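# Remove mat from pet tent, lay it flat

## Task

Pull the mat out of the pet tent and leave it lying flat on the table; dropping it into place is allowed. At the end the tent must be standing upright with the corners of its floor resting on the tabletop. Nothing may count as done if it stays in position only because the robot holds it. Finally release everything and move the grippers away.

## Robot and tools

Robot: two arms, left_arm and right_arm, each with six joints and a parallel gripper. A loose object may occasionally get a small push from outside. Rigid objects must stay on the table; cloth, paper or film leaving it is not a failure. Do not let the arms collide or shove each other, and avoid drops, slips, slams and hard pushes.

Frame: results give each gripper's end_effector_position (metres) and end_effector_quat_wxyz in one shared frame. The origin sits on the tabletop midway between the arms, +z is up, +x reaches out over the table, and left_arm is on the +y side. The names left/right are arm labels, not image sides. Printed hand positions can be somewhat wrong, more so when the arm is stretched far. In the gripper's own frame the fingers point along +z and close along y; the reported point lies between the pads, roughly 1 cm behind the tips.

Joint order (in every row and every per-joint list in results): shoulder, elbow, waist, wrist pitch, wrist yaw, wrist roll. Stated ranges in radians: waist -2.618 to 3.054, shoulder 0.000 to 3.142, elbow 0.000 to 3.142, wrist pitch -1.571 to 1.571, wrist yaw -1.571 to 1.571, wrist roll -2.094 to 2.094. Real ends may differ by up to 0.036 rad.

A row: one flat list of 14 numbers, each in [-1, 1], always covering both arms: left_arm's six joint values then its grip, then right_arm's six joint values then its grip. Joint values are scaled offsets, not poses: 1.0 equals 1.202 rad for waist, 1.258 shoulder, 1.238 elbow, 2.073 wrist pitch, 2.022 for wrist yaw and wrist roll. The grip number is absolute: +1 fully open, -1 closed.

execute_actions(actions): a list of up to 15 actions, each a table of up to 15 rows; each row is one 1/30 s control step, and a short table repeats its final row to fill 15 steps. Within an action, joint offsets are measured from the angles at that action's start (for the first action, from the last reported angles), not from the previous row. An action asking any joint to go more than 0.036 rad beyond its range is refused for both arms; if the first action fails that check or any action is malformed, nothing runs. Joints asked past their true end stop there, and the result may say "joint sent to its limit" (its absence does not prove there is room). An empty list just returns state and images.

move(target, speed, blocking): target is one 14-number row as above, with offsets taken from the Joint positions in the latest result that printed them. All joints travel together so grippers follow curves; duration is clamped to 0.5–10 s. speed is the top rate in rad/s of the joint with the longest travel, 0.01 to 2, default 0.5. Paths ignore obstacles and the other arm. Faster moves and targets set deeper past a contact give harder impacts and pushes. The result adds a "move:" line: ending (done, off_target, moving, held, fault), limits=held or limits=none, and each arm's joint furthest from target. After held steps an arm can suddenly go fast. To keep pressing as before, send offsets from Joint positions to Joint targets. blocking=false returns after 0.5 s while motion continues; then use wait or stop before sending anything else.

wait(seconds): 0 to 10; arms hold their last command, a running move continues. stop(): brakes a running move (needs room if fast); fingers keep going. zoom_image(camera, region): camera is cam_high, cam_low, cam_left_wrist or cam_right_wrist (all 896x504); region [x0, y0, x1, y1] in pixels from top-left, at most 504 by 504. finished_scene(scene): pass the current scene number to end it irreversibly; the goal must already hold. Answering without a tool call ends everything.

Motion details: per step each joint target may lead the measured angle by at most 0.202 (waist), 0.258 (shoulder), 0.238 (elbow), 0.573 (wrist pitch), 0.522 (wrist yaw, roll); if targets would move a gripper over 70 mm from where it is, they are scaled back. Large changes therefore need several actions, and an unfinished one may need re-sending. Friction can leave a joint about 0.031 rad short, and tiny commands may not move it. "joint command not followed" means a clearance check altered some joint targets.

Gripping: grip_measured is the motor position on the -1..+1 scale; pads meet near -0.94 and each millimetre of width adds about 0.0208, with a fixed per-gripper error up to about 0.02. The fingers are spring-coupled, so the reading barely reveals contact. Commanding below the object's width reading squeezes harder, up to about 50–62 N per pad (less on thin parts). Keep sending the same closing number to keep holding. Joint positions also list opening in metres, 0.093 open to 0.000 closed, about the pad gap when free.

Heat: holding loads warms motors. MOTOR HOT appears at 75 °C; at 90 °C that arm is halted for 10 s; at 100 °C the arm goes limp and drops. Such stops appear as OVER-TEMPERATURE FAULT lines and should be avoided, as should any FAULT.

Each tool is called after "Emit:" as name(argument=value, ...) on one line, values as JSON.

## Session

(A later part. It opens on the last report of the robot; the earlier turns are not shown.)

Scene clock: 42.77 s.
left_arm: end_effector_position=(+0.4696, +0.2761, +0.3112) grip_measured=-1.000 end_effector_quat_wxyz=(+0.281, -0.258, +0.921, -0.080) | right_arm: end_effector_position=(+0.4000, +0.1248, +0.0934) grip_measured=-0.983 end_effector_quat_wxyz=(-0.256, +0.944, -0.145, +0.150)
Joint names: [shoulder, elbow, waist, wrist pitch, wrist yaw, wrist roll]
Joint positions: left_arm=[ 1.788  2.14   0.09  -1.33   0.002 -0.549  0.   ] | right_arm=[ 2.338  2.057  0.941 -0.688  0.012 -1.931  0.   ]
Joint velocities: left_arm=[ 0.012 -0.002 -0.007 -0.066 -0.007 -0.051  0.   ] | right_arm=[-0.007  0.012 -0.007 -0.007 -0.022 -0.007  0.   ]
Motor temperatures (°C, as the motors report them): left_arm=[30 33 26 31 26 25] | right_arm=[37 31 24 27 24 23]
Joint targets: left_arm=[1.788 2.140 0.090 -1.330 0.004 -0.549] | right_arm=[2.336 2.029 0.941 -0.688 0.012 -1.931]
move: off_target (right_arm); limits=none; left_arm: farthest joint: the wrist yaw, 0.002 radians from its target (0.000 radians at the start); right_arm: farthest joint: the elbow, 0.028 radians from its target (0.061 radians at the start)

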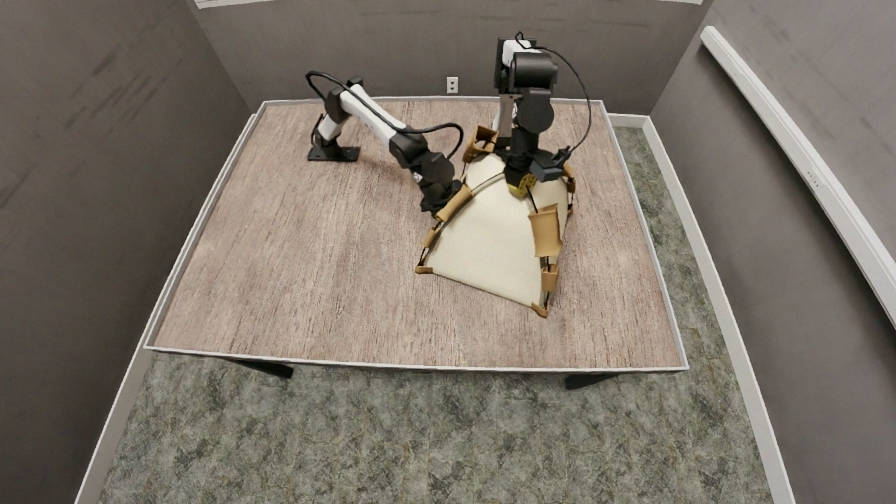

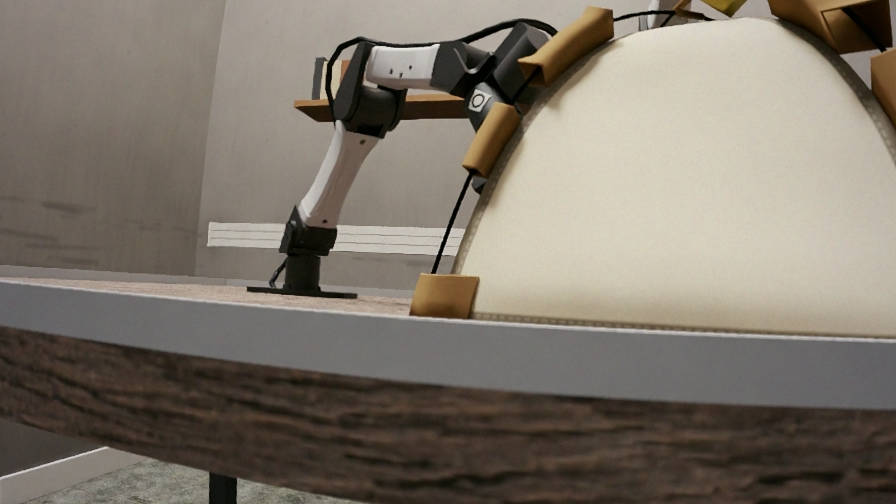

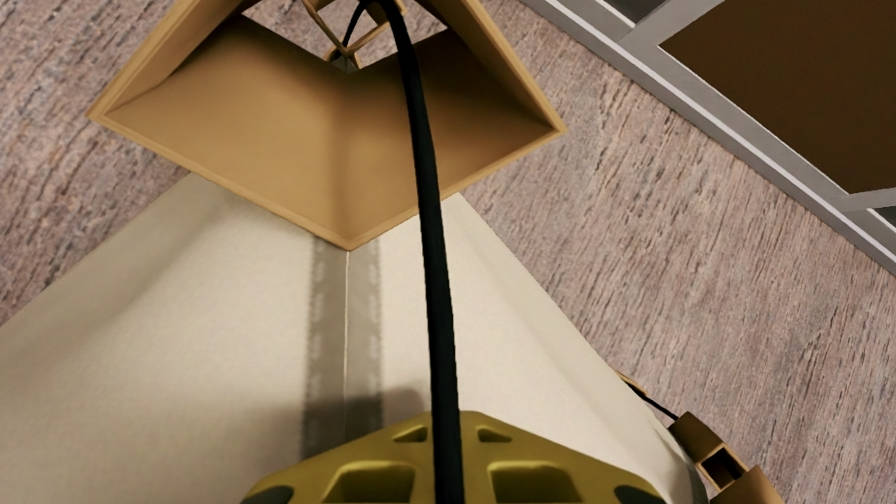

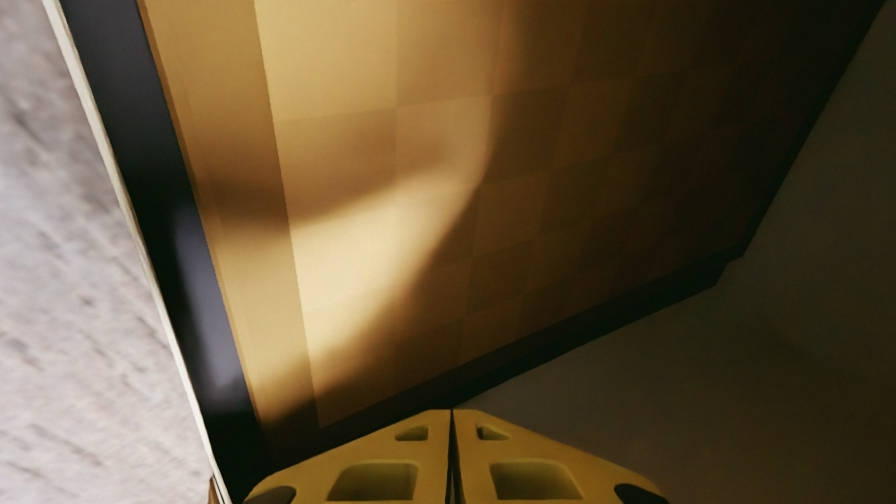

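Emit:
move(target=[0,0,0,0,0,0,-1,0.08,0,0,-0.04,0,0,-0.1], speed=0.15)

Emit:
execute_actions(actions=[[[0,0,0,0,0,0,-1,0.04,0,0,-0.01,0,0,-0.1]],[[0,0,0,0,0,0,-1,0.045,0,0,-0.01,0,0,-0.1]]])

Scene clock: 48.40 s.
left_arm: end_effector_position=(+0.4696, +0.2761, +0.3112) grip_measured=-1.000 end_effector_quat_wxyz=(+0.281, -0.258, +0.921, -0.080) | right_arm: end_effector_position=(+0.3896, +0.1114, +0.0413) grip_measured=-0.102 end_effector_quat_wxyz=(-0.196, +0.963, -0.147, +0.116)
Joint names: [shoulder, elbow, waist, wrist pitch, wrist yaw, wrist roll]
Joint positions: left_arm=[ 1.788  2.14   0.09  -1.33   0.002 -0.549  0.   ] | right_arm=[ 2.416  2.057  0.941 -0.752  0.012 -1.931  0.04 ]
Joint velocities: left_arm=[-0.002  0.002  0.032  0.007  0.007 -0.11   0.   ] | right_arm=[-0.007  0.007 -0.007  0.051 -0.007 -0.051 -0.   ]
Motor temperatures (°C, as the motors report them): left_arm=[31 33 26 31 26 25] | right_arm=[39 31 24 27 24 23]
Joint targets: left_arm=[1.788 2.140 0.090 -1.330 0.002 -0.549] | right_arm=[2.438 2.057 0.941 -0.771 0.012 -1.931]
move: off_target (right_arm); limits=none; left_arm: farthest joint: the waist, 0.000 radians from its target (0.000 radians at the start); right_arm: farthest joint: the shoulder, 0.022 radians from its target (0.101 radians at the start)

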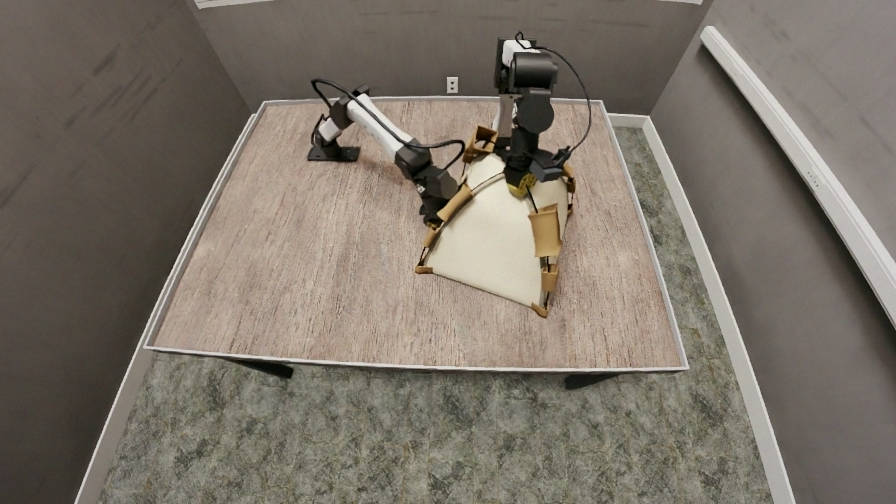

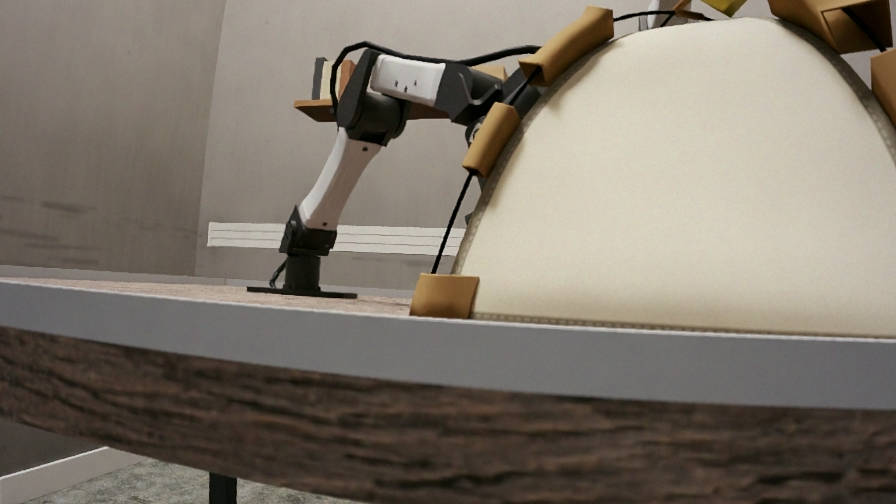

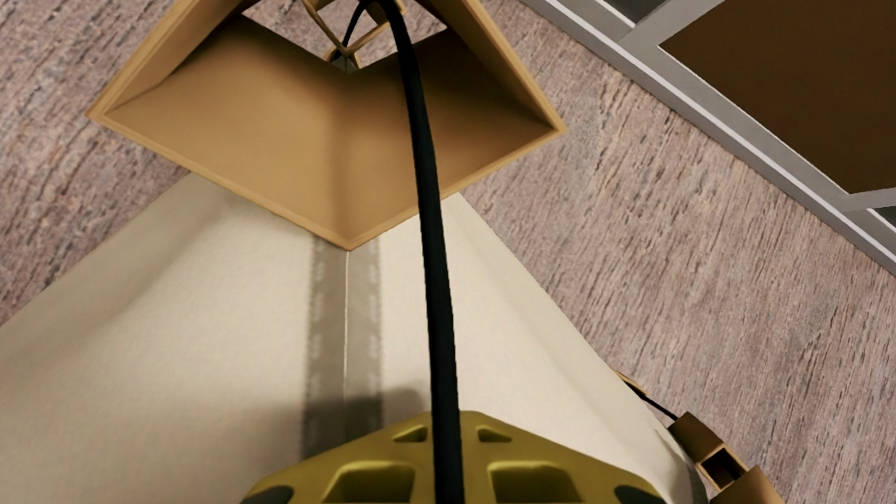

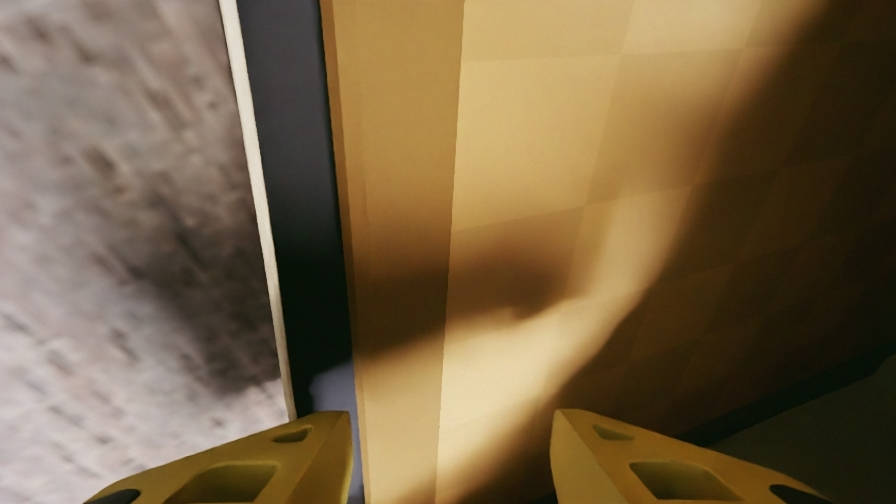

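Scene clock: 49.40 s.
left_arm: end_effector_position=(+0.4696, +0.2761, +0.3112) grip_measured=-1.000 end_effector_quat_wxyz=(+0.281, -0.258, +0.921, -0.080) | right_arm: end_effector_position=(+0.3913, +0.1136, +0.0373) grip_measured=-0.102 end_effector_quat_wxyz=(-0.198, +0.962, -0.147, +0.117)
Joint names: [shoulder, elbow, waist, wrist pitch, wrist yaw, wrist roll]
Joint positions: left_arm=[ 1.788  2.14   0.09  -1.33   0.002 -0.549  0.   ] | right_arm=[ 2.428  2.059  0.941 -0.738  0.011 -1.931  0.04 ]
Joint velocities: left_arm=[-0.017 -0.002 -0.007  0.051  0.007  0.022  0.   ] | right_arm=[-0.002 -0.027 -0.007  0.007 -0.007  0.022 -0.   ]
Motor temperatures (°C, as the motors report them): left_arm=[31 33 26 31 26 25] | right_arm=[39 31 24 27 24 23]
Joint targets: left_arm=[1.788 2.140 0.090 -1.330 0.002 -0.549] | right_arm=[2.482 2.059 0.941 -0.770 0.012 -1.931]

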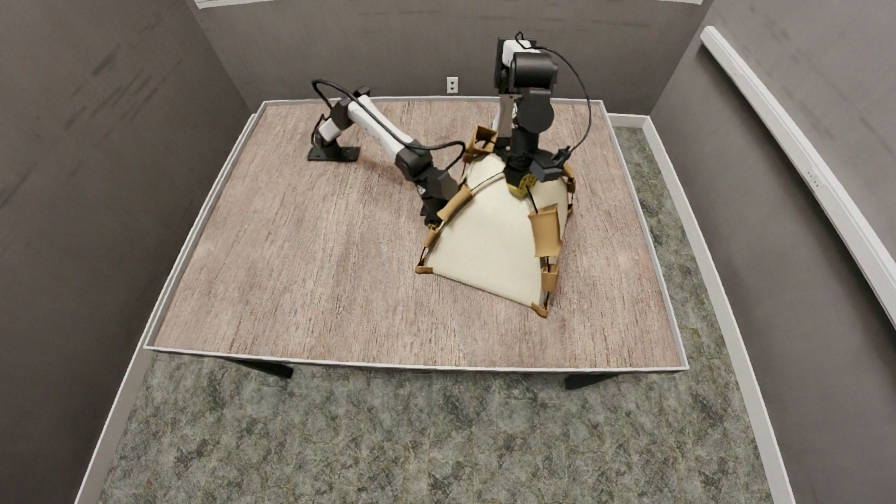

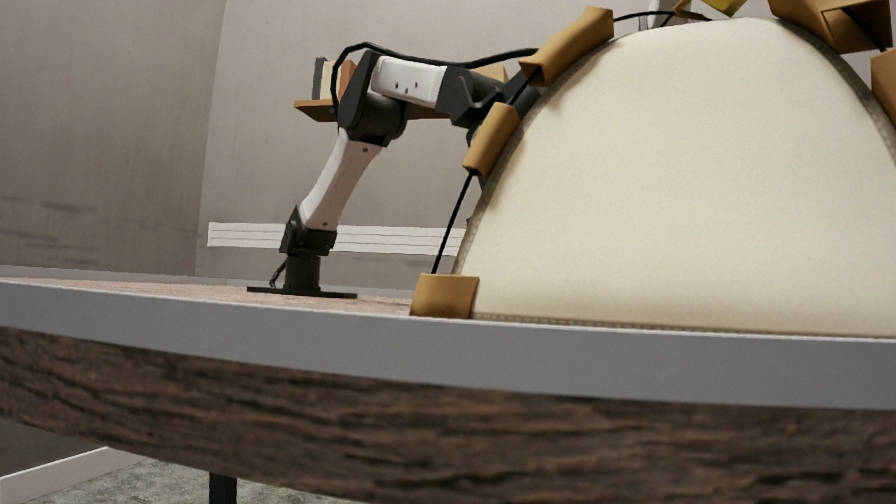

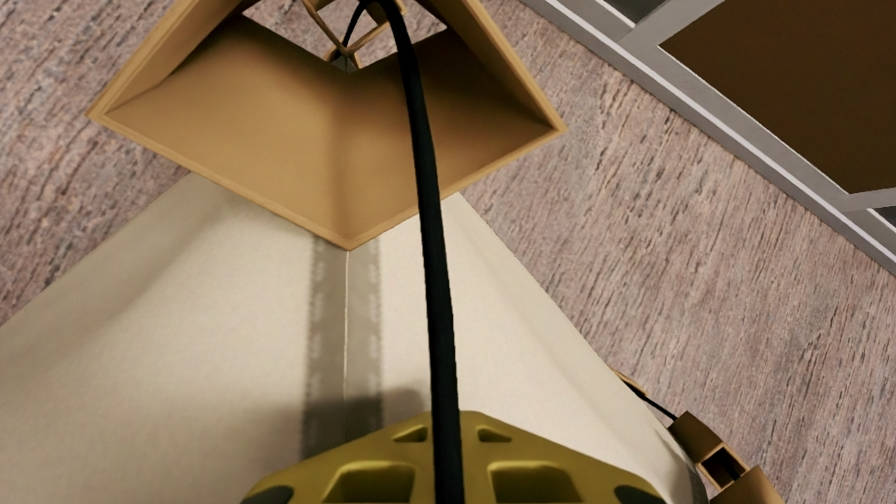

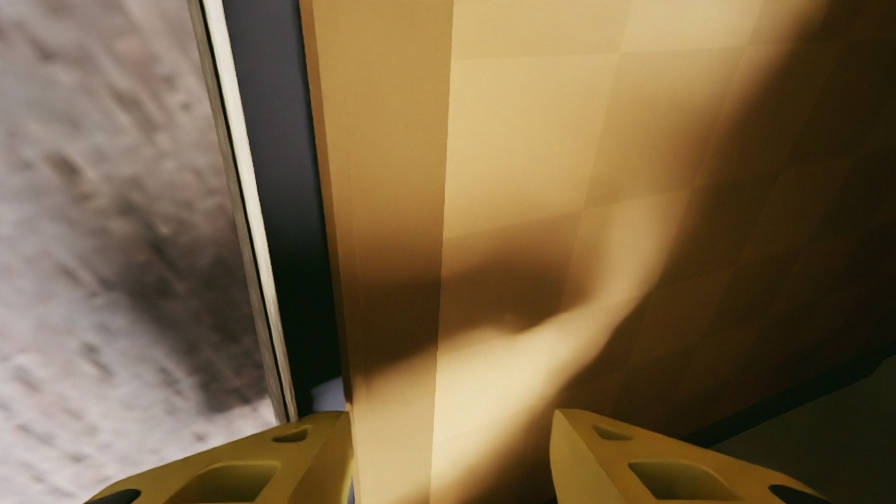

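Emit:
execute_actions(actions=[[[0,0,0,0,0,0,-1,0,0,0,0,0,0,-0.6]],[[0,0,0,0,0,0,-1,0.03,0,0,-0.02,0,0,-0.6]],[[0,0,0,0,0,0,-1,0,0,0,-0.02,0,0,0]],[[0,0,0,0,0,0,-1,0.04,0,0,-0.01,0,0,0]],[[0,0,0,0,0,0,-1,0.05,0.025,0,0.01,0,0,-0.1]],[[0,0,0,0,0,0,-1,0.055,0.03,0,0.01,0,0,-0.15]]])

Scene clock: 56.03 s.
left_arm: end_effector_position=(+0.4696, +0.2761, +0.3112) grip_measured=-1.000 end_effector_quat_wxyz=(+0.281, -0.258, +0.921, -0.080) | right_arm: end_effector_position=(+0.3968, +0.1208, +0.0211) grip_measured=-0.148 end_effector_quat_wxyz=(-0.195, +0.963, -0.147, +0.115)
Joint names: [shoulder, elbow, waist, wrist pitch, wrist yaw, wrist roll]
Joint positions: left_arm=[ 1.788  2.14   0.09  -1.33   0.002 -0.549  0.   ] | right_arm=[ 2.494  2.118  0.941 -0.739  0.011 -1.931  0.038]
Joint velocities: left_arm=[ 0.002  0.002 -0.012  0.022  0.037  0.022  0.   ] | right_arm=[-0.002  0.022 -0.002 -0.051  0.007  0.007 -0.001]
Motor temperatures (°C, as the motors report them): left_arm=[31 33 26 31 26 25] | right_arm=[40 31 24 27 24 23]
Joint targets: left_arm=[1.788 2.140 0.090 -1.330 0.002 -0.549] | right_arm=[2.541 2.123 0.941 -0.725 0.011 -1.931]

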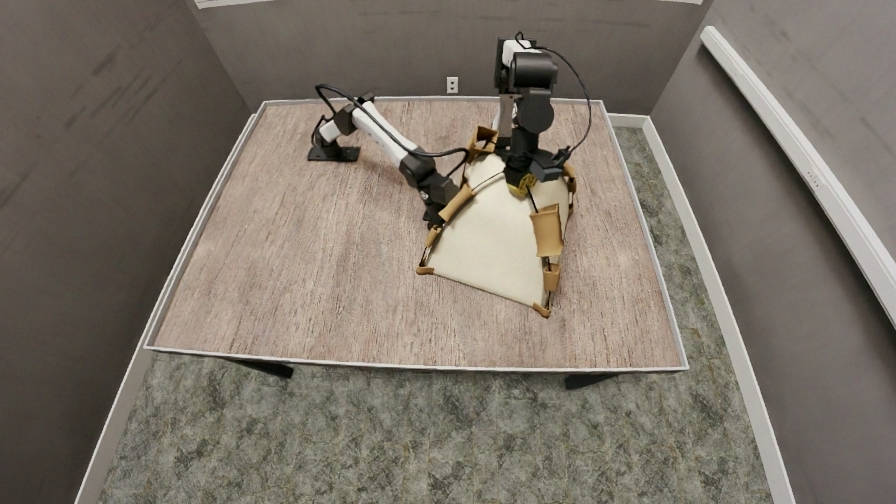

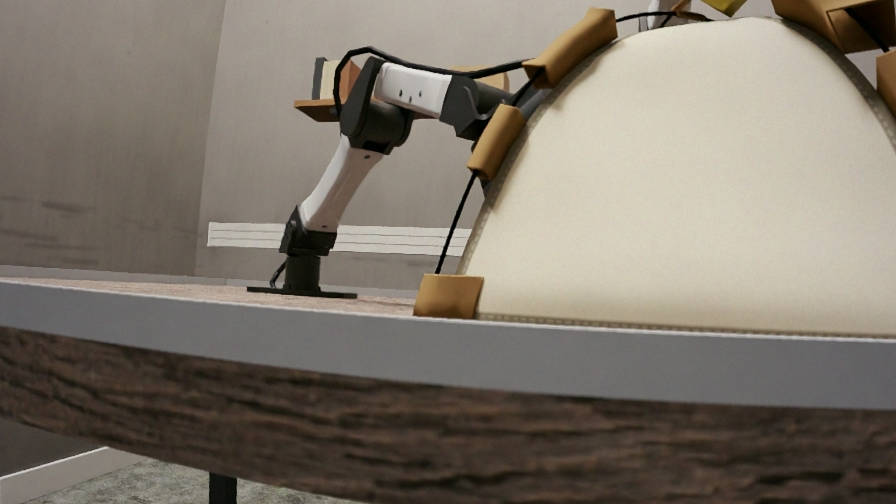

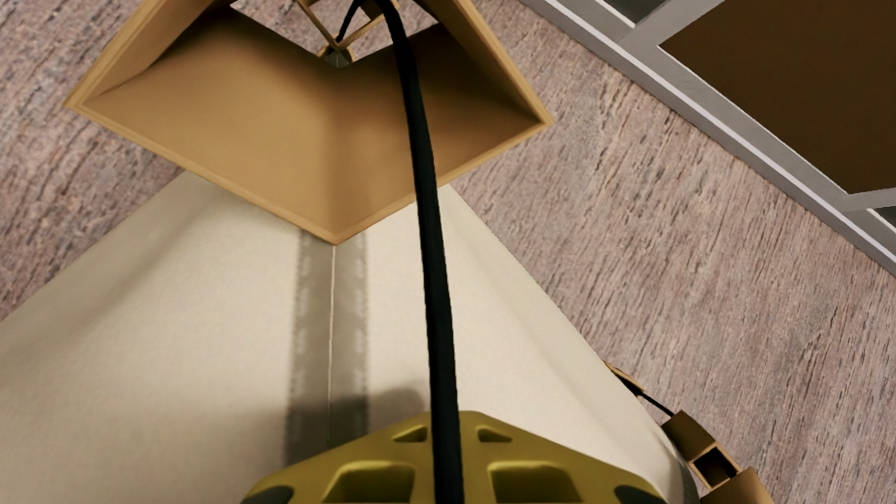

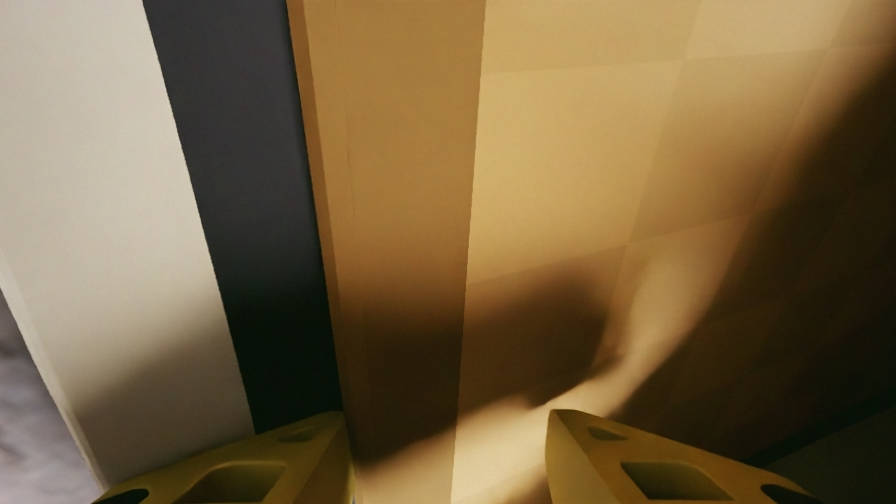

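Emit:
execute_actions(actions=[[[0.02,0,-0.03,0,0,0,-1,0.06,0.02,0,0.01,0,0,-0.25]],[[0.02,0,-0.02,0,0,0,-1,0.06,0,0,0,0,0,-0.4]],[[0.02,0,-0.02,0,0,0,-1,0.06,0,0,0,0,0,-0.55]],[[0.02,0,0,0,0,0,-1,0.06,0,0,0,0,0,-0.7]]])

Scene clock: 60.20 s.
left_arm: end_effector_position=(+0.4751, +0.2656, +0.3069) grip_measured=-1.000 end_effector_quat_wxyz=(+0.283, -0.258, +0.921, -0.072) | right_arm: end_effector_position=(+0.4012, +0.1262, +0.0157) grip_measured=-0.694 end_effector_quat_wxyz=(-0.196, +0.962, -0.147, +0.117)
Joint names: [shoulder, elbow, waist, wrist pitch, wrist yaw, wrist roll]
Joint positions: left_arm=[ 1.803  2.14   0.05  -1.316 -0.037 -0.576  0.   ] | right_arm=[ 2.53   2.162  0.941 -0.742  0.012 -1.931  0.012]
Joint velocities: left_arm=[-0.002 -0.002 -0.022  0.007  0.066  0.037  0.   ] | right_arm=[-0.002 -0.007 -0.007  0.007 -0.037  0.066 -0.   ]
Motor temperatures (°C, as the motors report them): left_arm=[32 33 26 31 26 25] | right_arm=[40 32 24 27 24 23]
Joint targets: left_arm=[1.828 2.140 0.050 -1.317 -0.026 -0.568] | right_arm=[2.600 2.154 0.941 -0.742 0.012 -1.931]

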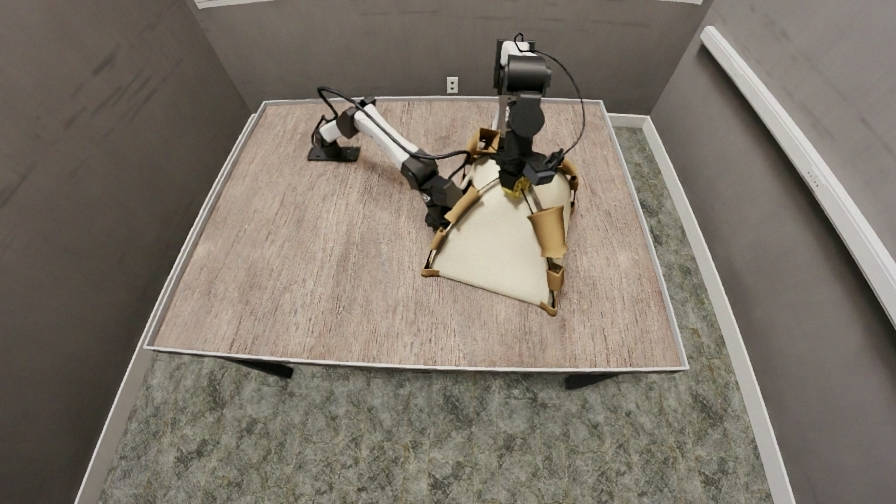

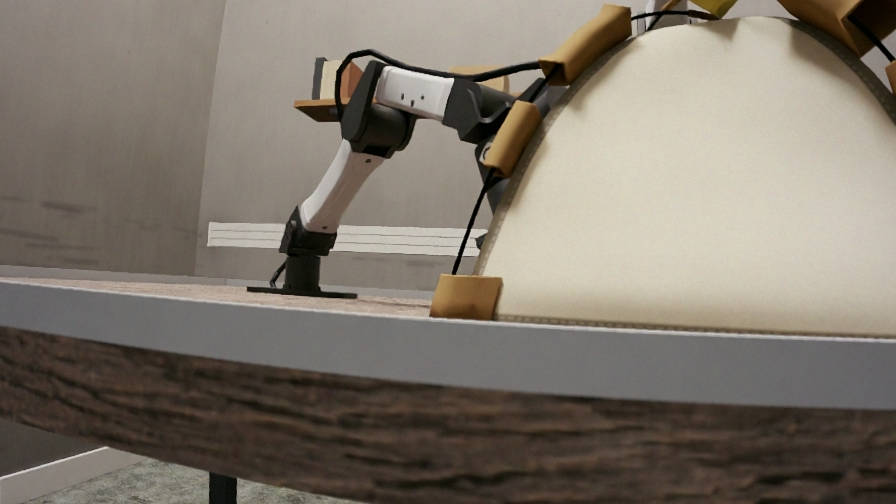

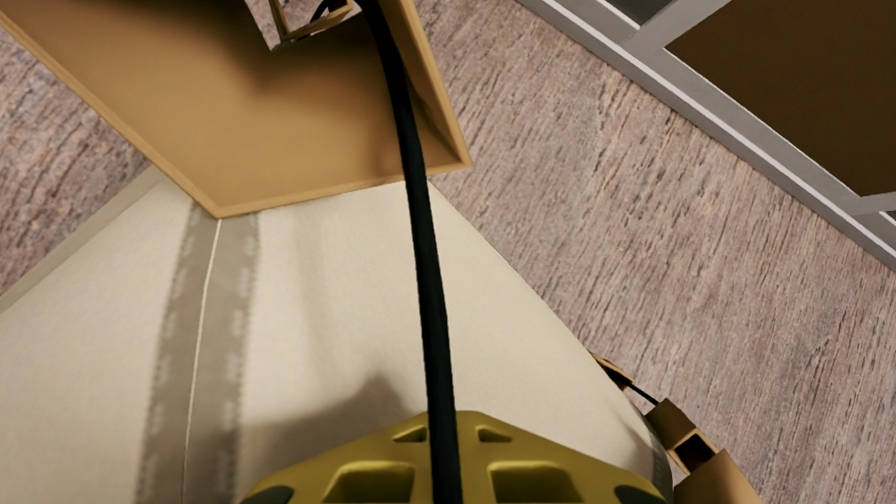

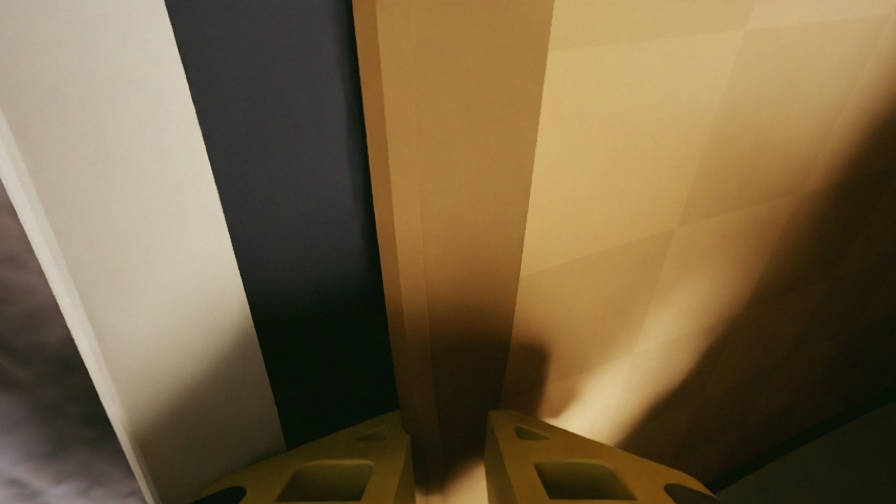

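Emit:
execute_actions(actions=[[[0,0,0,0,0,0,-1,0.05,0,0,0,0,0,-0.85]],[[0,0,0,0,0,0,-1,0.05,0,0,0,0,0,-1]],[[0,0,0,0,0,0,-1,0,0,0,0,0,0,-1]],[[0,0,0,0,0,0,-1,-0.09,-0.04,0,0,0,0,-1]]])

Scene clock: 71.73 s.
left_arm: end_effector_position=(+0.4759, +0.2700, +0.3076) grip_measured=-1.000 end_effector_quat_wxyz=(+0.288, -0.270, +0.917, -0.063) | right_arm: end_effector_position=(+0.4059, +0.1340, +0.0956) grip_measured=-0.973 end_effector_quat_wxyz=(-0.261, +0.943, -0.143, +0.149)
Joint names: [shoulder, elbow, waist, wrist pitch, wrist yaw, wrist roll]
Joint positions: left_arm=[ 1.803  2.14   0.05  -1.313 -0.064 -0.594  0.   ] | right_arm=[ 2.384  2.141  0.941 -0.716  0.006 -1.931  0.   ]
Joint velocities: left_arm=[-0.002  0.012 -0.027 -0.095  0.037  0.037  0.   ] | right_arm=[ 0.007 -0.002  0.007  0.022 -0.037 -0.007  0.   ]
Motor temperatures (°C, as the motors report them): left_arm=[32 34 26 32 26 25] | right_arm=[41 32 24 27 24 23]
Joint targets: left_arm=[1.803 2.140 0.050 -1.313 -0.062 -0.593] | right_arm=[2.404 2.129 0.941 -0.732 0.006 -1.931]

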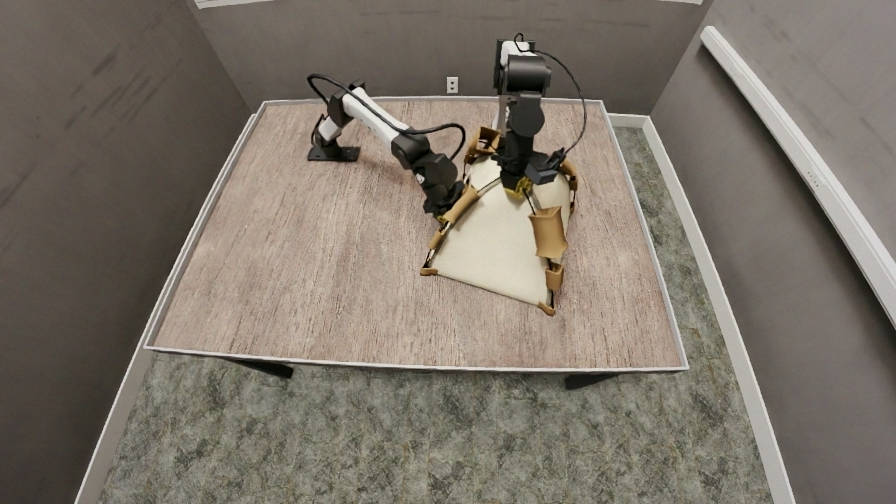

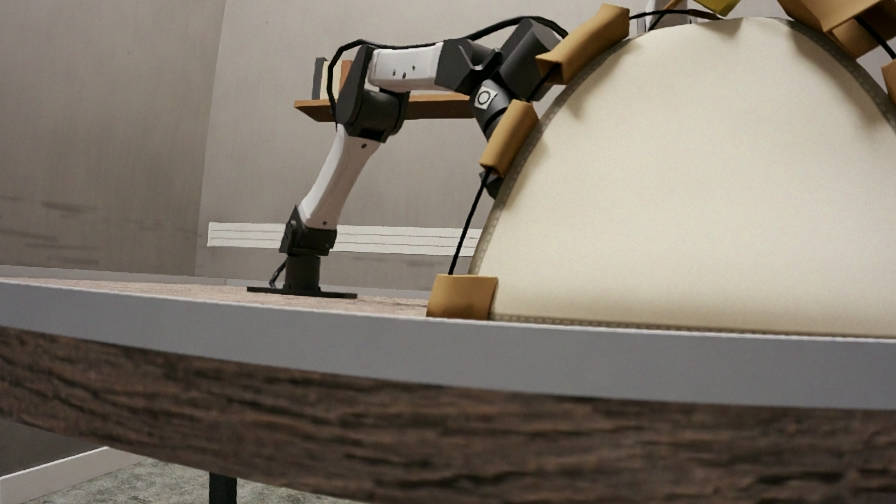

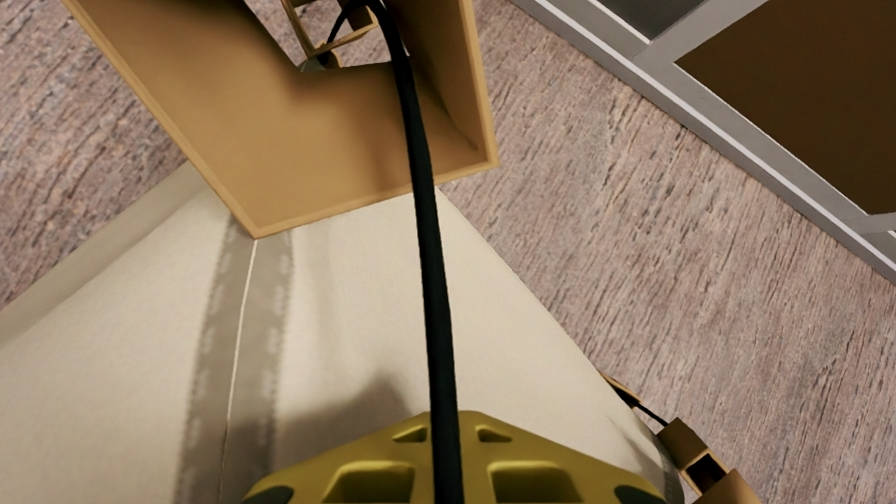

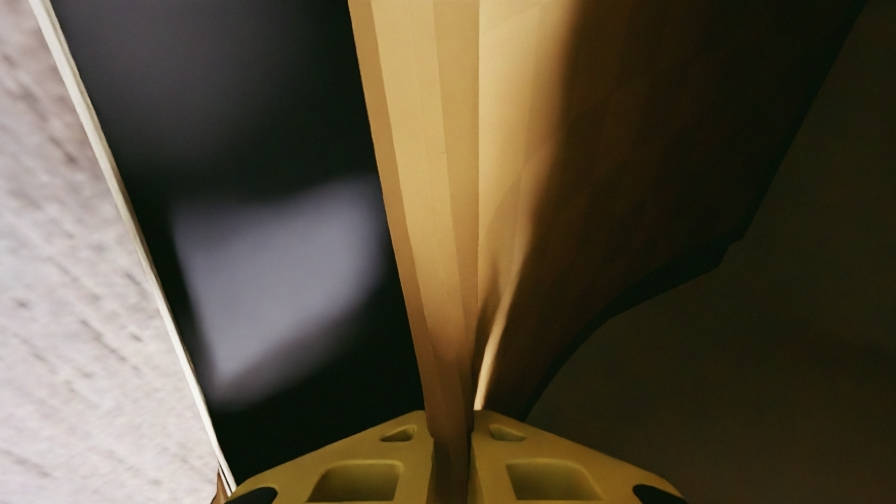

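Emit:
move(target=[0,0,0.05,0,0,0,-1,-0.64,-0.97,-0.2,0.21,0,0,-1], speed=0.4)

Scene clock: 77.33 s.
left_arm: end_effector_position=(+0.4760, +0.2813, +0.3106) grip_measured=-1.000 end_effector_quat_wxyz=(+0.291, -0.281, +0.912, -0.071) | right_arm: end_effector_position=(+0.3622, -0.0724, +0.1069) grip_measured=-0.973 end_effector_quat_wxyz=(-0.296, +0.901, -0.240, +0.208)
Joint names: [shoulder, elbow, waist, wrist pitch, wrist yaw, wrist roll]
Joint positions: left_arm=[ 1.798  2.14   0.087 -1.307 -0.037 -0.59   0.   ] | right_arm=[ 1.59   0.979  0.717 -0.219 -0.007 -1.931  0.   ]
Joint velocities: left_arm=[ 0.017 -0.002 -0.012 -0.007 -0.007 -0.037  0.   ] | right_arm=[ 0.002  0.017 -0.007 -0.022 -0.051 -0.037  0.   ]
Motor temperatures (°C, as the motors report them): left_arm=[32 34 26 32 26 25] | right_arm=[42 32 24 27 24 23]
Joint targets: left_arm=[1.803 2.140 0.110 -1.313 -0.064 -0.594] | right_arm=[1.579 0.940 0.700 -0.281 0.006 -1.931]
move: off_target (left_arm, right_arm); limits=none; left_arm: farthest joint: the wrist yaw, 0.027 radians from its target (0.000 radians at the start); right_arm: farthest joint: the wrist pitch, 0.062 radians from its target (0.435 radians at the start)

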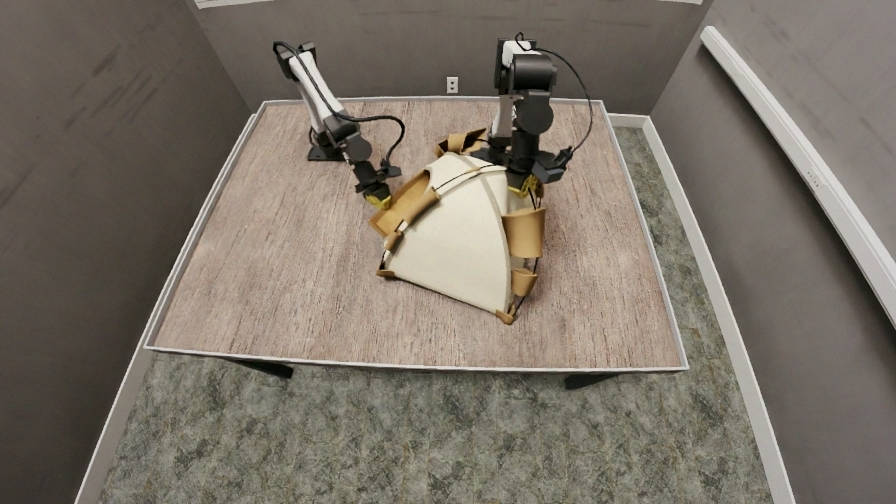

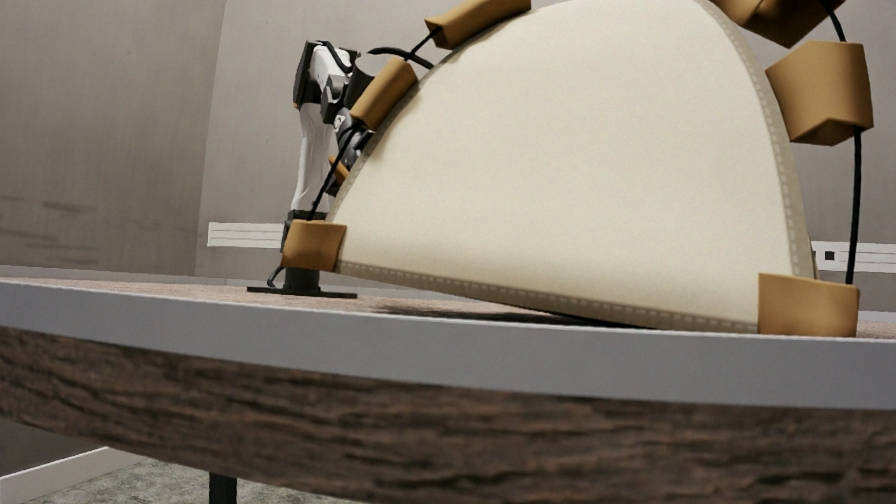

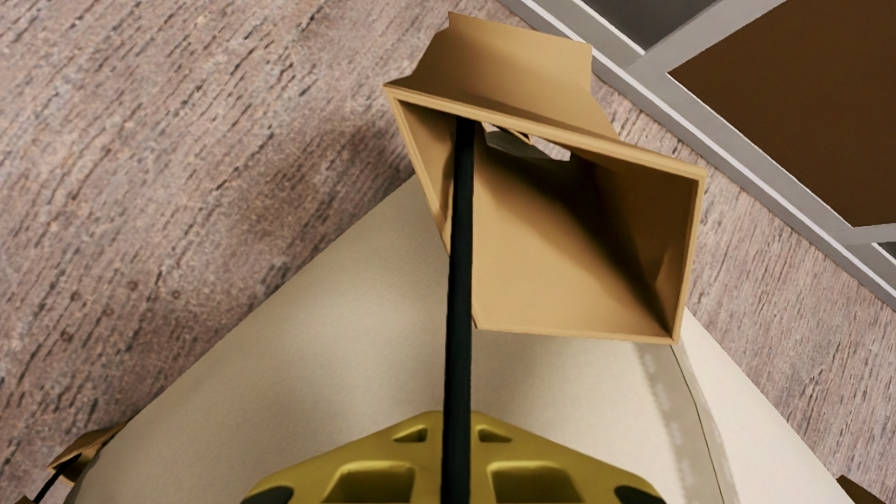

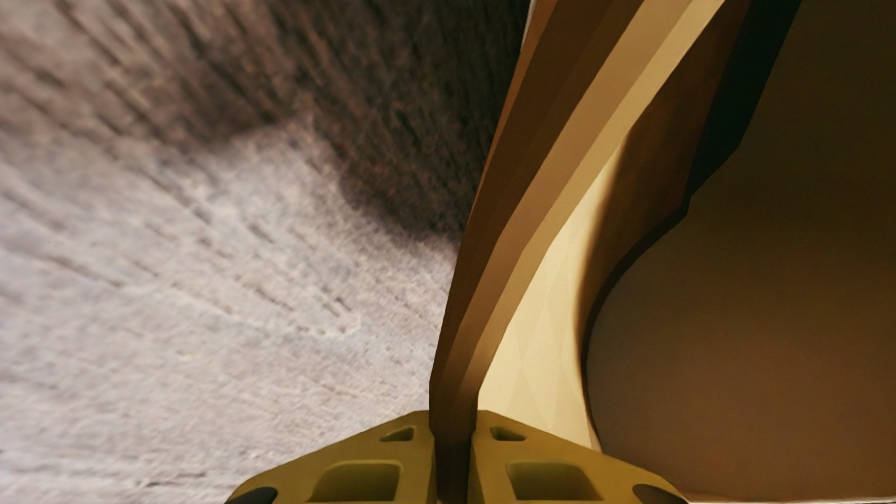

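Emit:
move(target=[-0.03,0,0.08,0,0,0,-1,0.03,-0.03,-0.27,-0.03,0,-0.05,-1], speed=0.2)

Scene clock: 80.60 s.
left_arm: end_effector_position=(+0.4714, +0.2887, +0.3171) grip_measured=-1.000 end_effector_quat_wxyz=(+0.287, -0.296, +0.905, -0.104) | right_arm: end_effector_position=(+0.4171, -0.1438, +0.1150) grip_measured=-0.973 end_effector_quat_wxyz=(-0.313, +0.877, -0.287, +0.226)
Joint names: [shoulder, elbow, waist, wrist pitch, wrist yaw, wrist roll]
Joint positions: left_arm=[ 1.78   2.14   0.136 -1.311  0.044 -0.601  0.   ] | right_arm=[ 1.59   0.979  0.451 -0.178 -0.148 -2.028  0.   ]
Joint velocities: left_arm=[-0.007 -0.002 -0.007  0.081  0.022  0.007  0.   ] | right_arm=[-0.012 -0.002  0.002 -0.066 -0.066 -0.007  0.   ]
Motor temperatures (°C, as the motors report them): left_arm=[32 34 26 32 26 25] | right_arm=[41 32 24 27 24 23]
Joint targets: left_arm=[1.760 2.140 0.183 -1.307 -0.036 -0.590] | right_arm=[1.628 0.941 0.392 -0.280 -0.007 -2.032]
move: off_target (left_arm, right_arm); limits=none; left_arm: farthest joint: the wrist yaw, 0.081 radians from its target (0.000 radians at the start); right_arm: farthest joint: the wrist yaw, 0.141 radians from its target (0.000 radians at the start)

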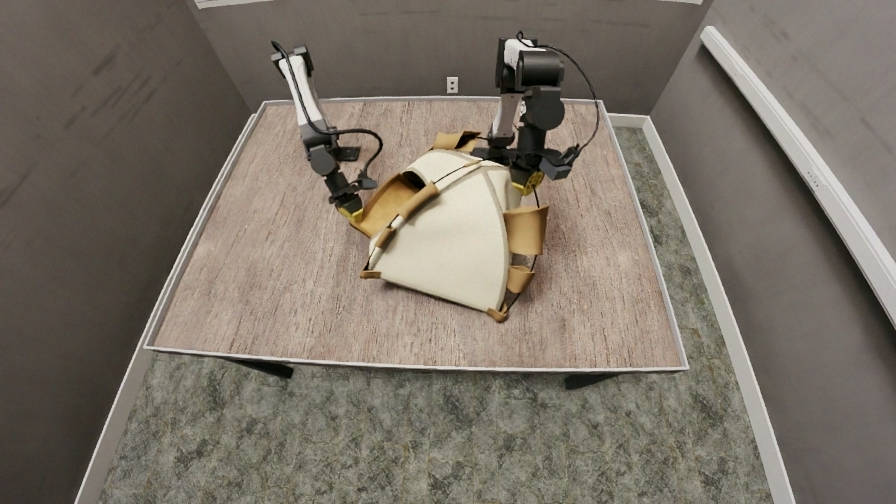

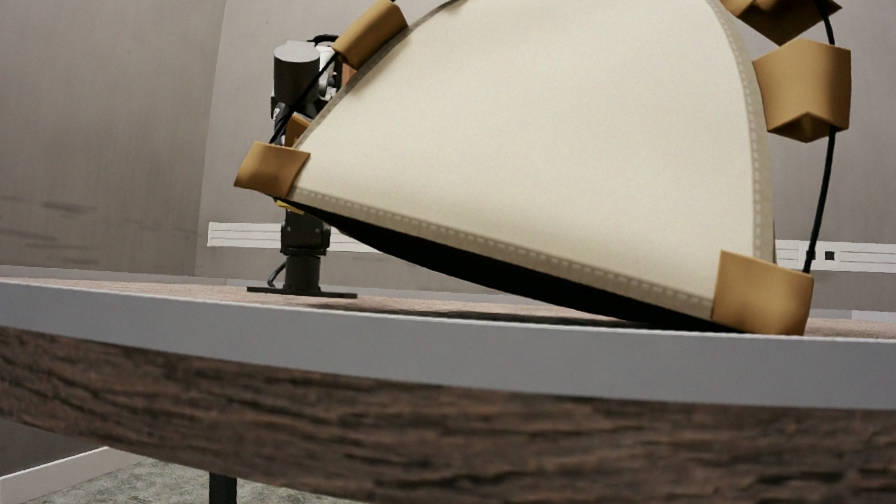

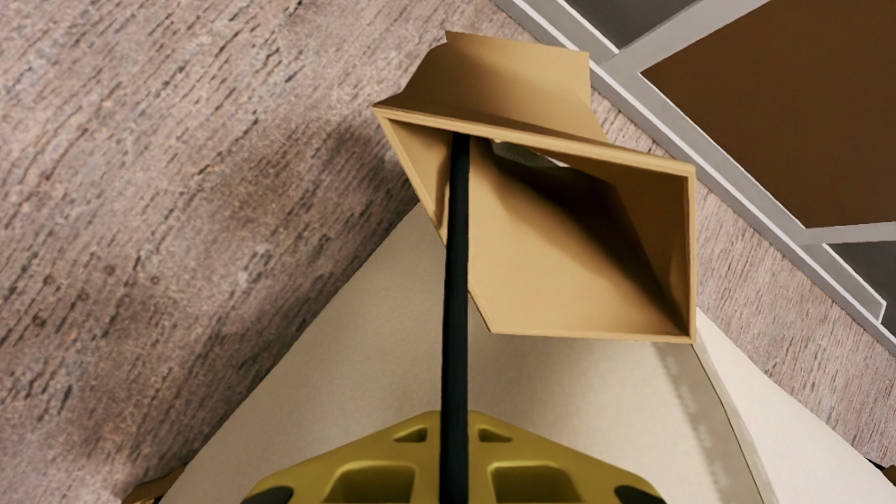

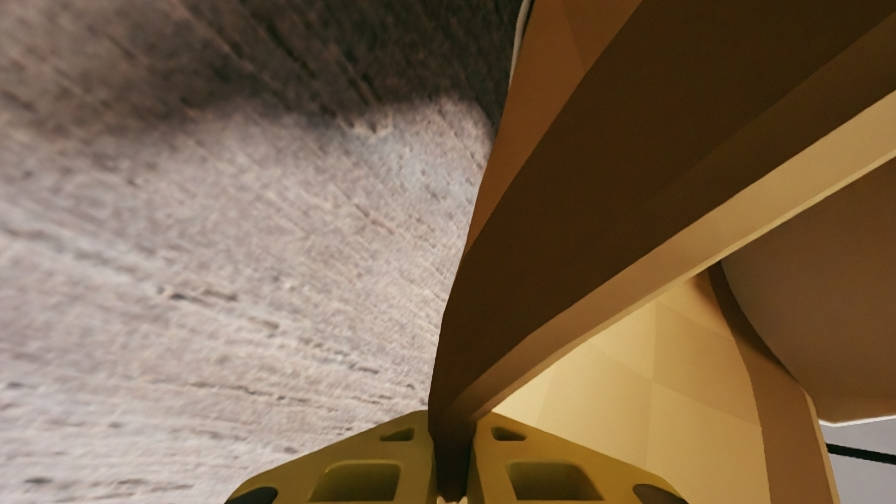

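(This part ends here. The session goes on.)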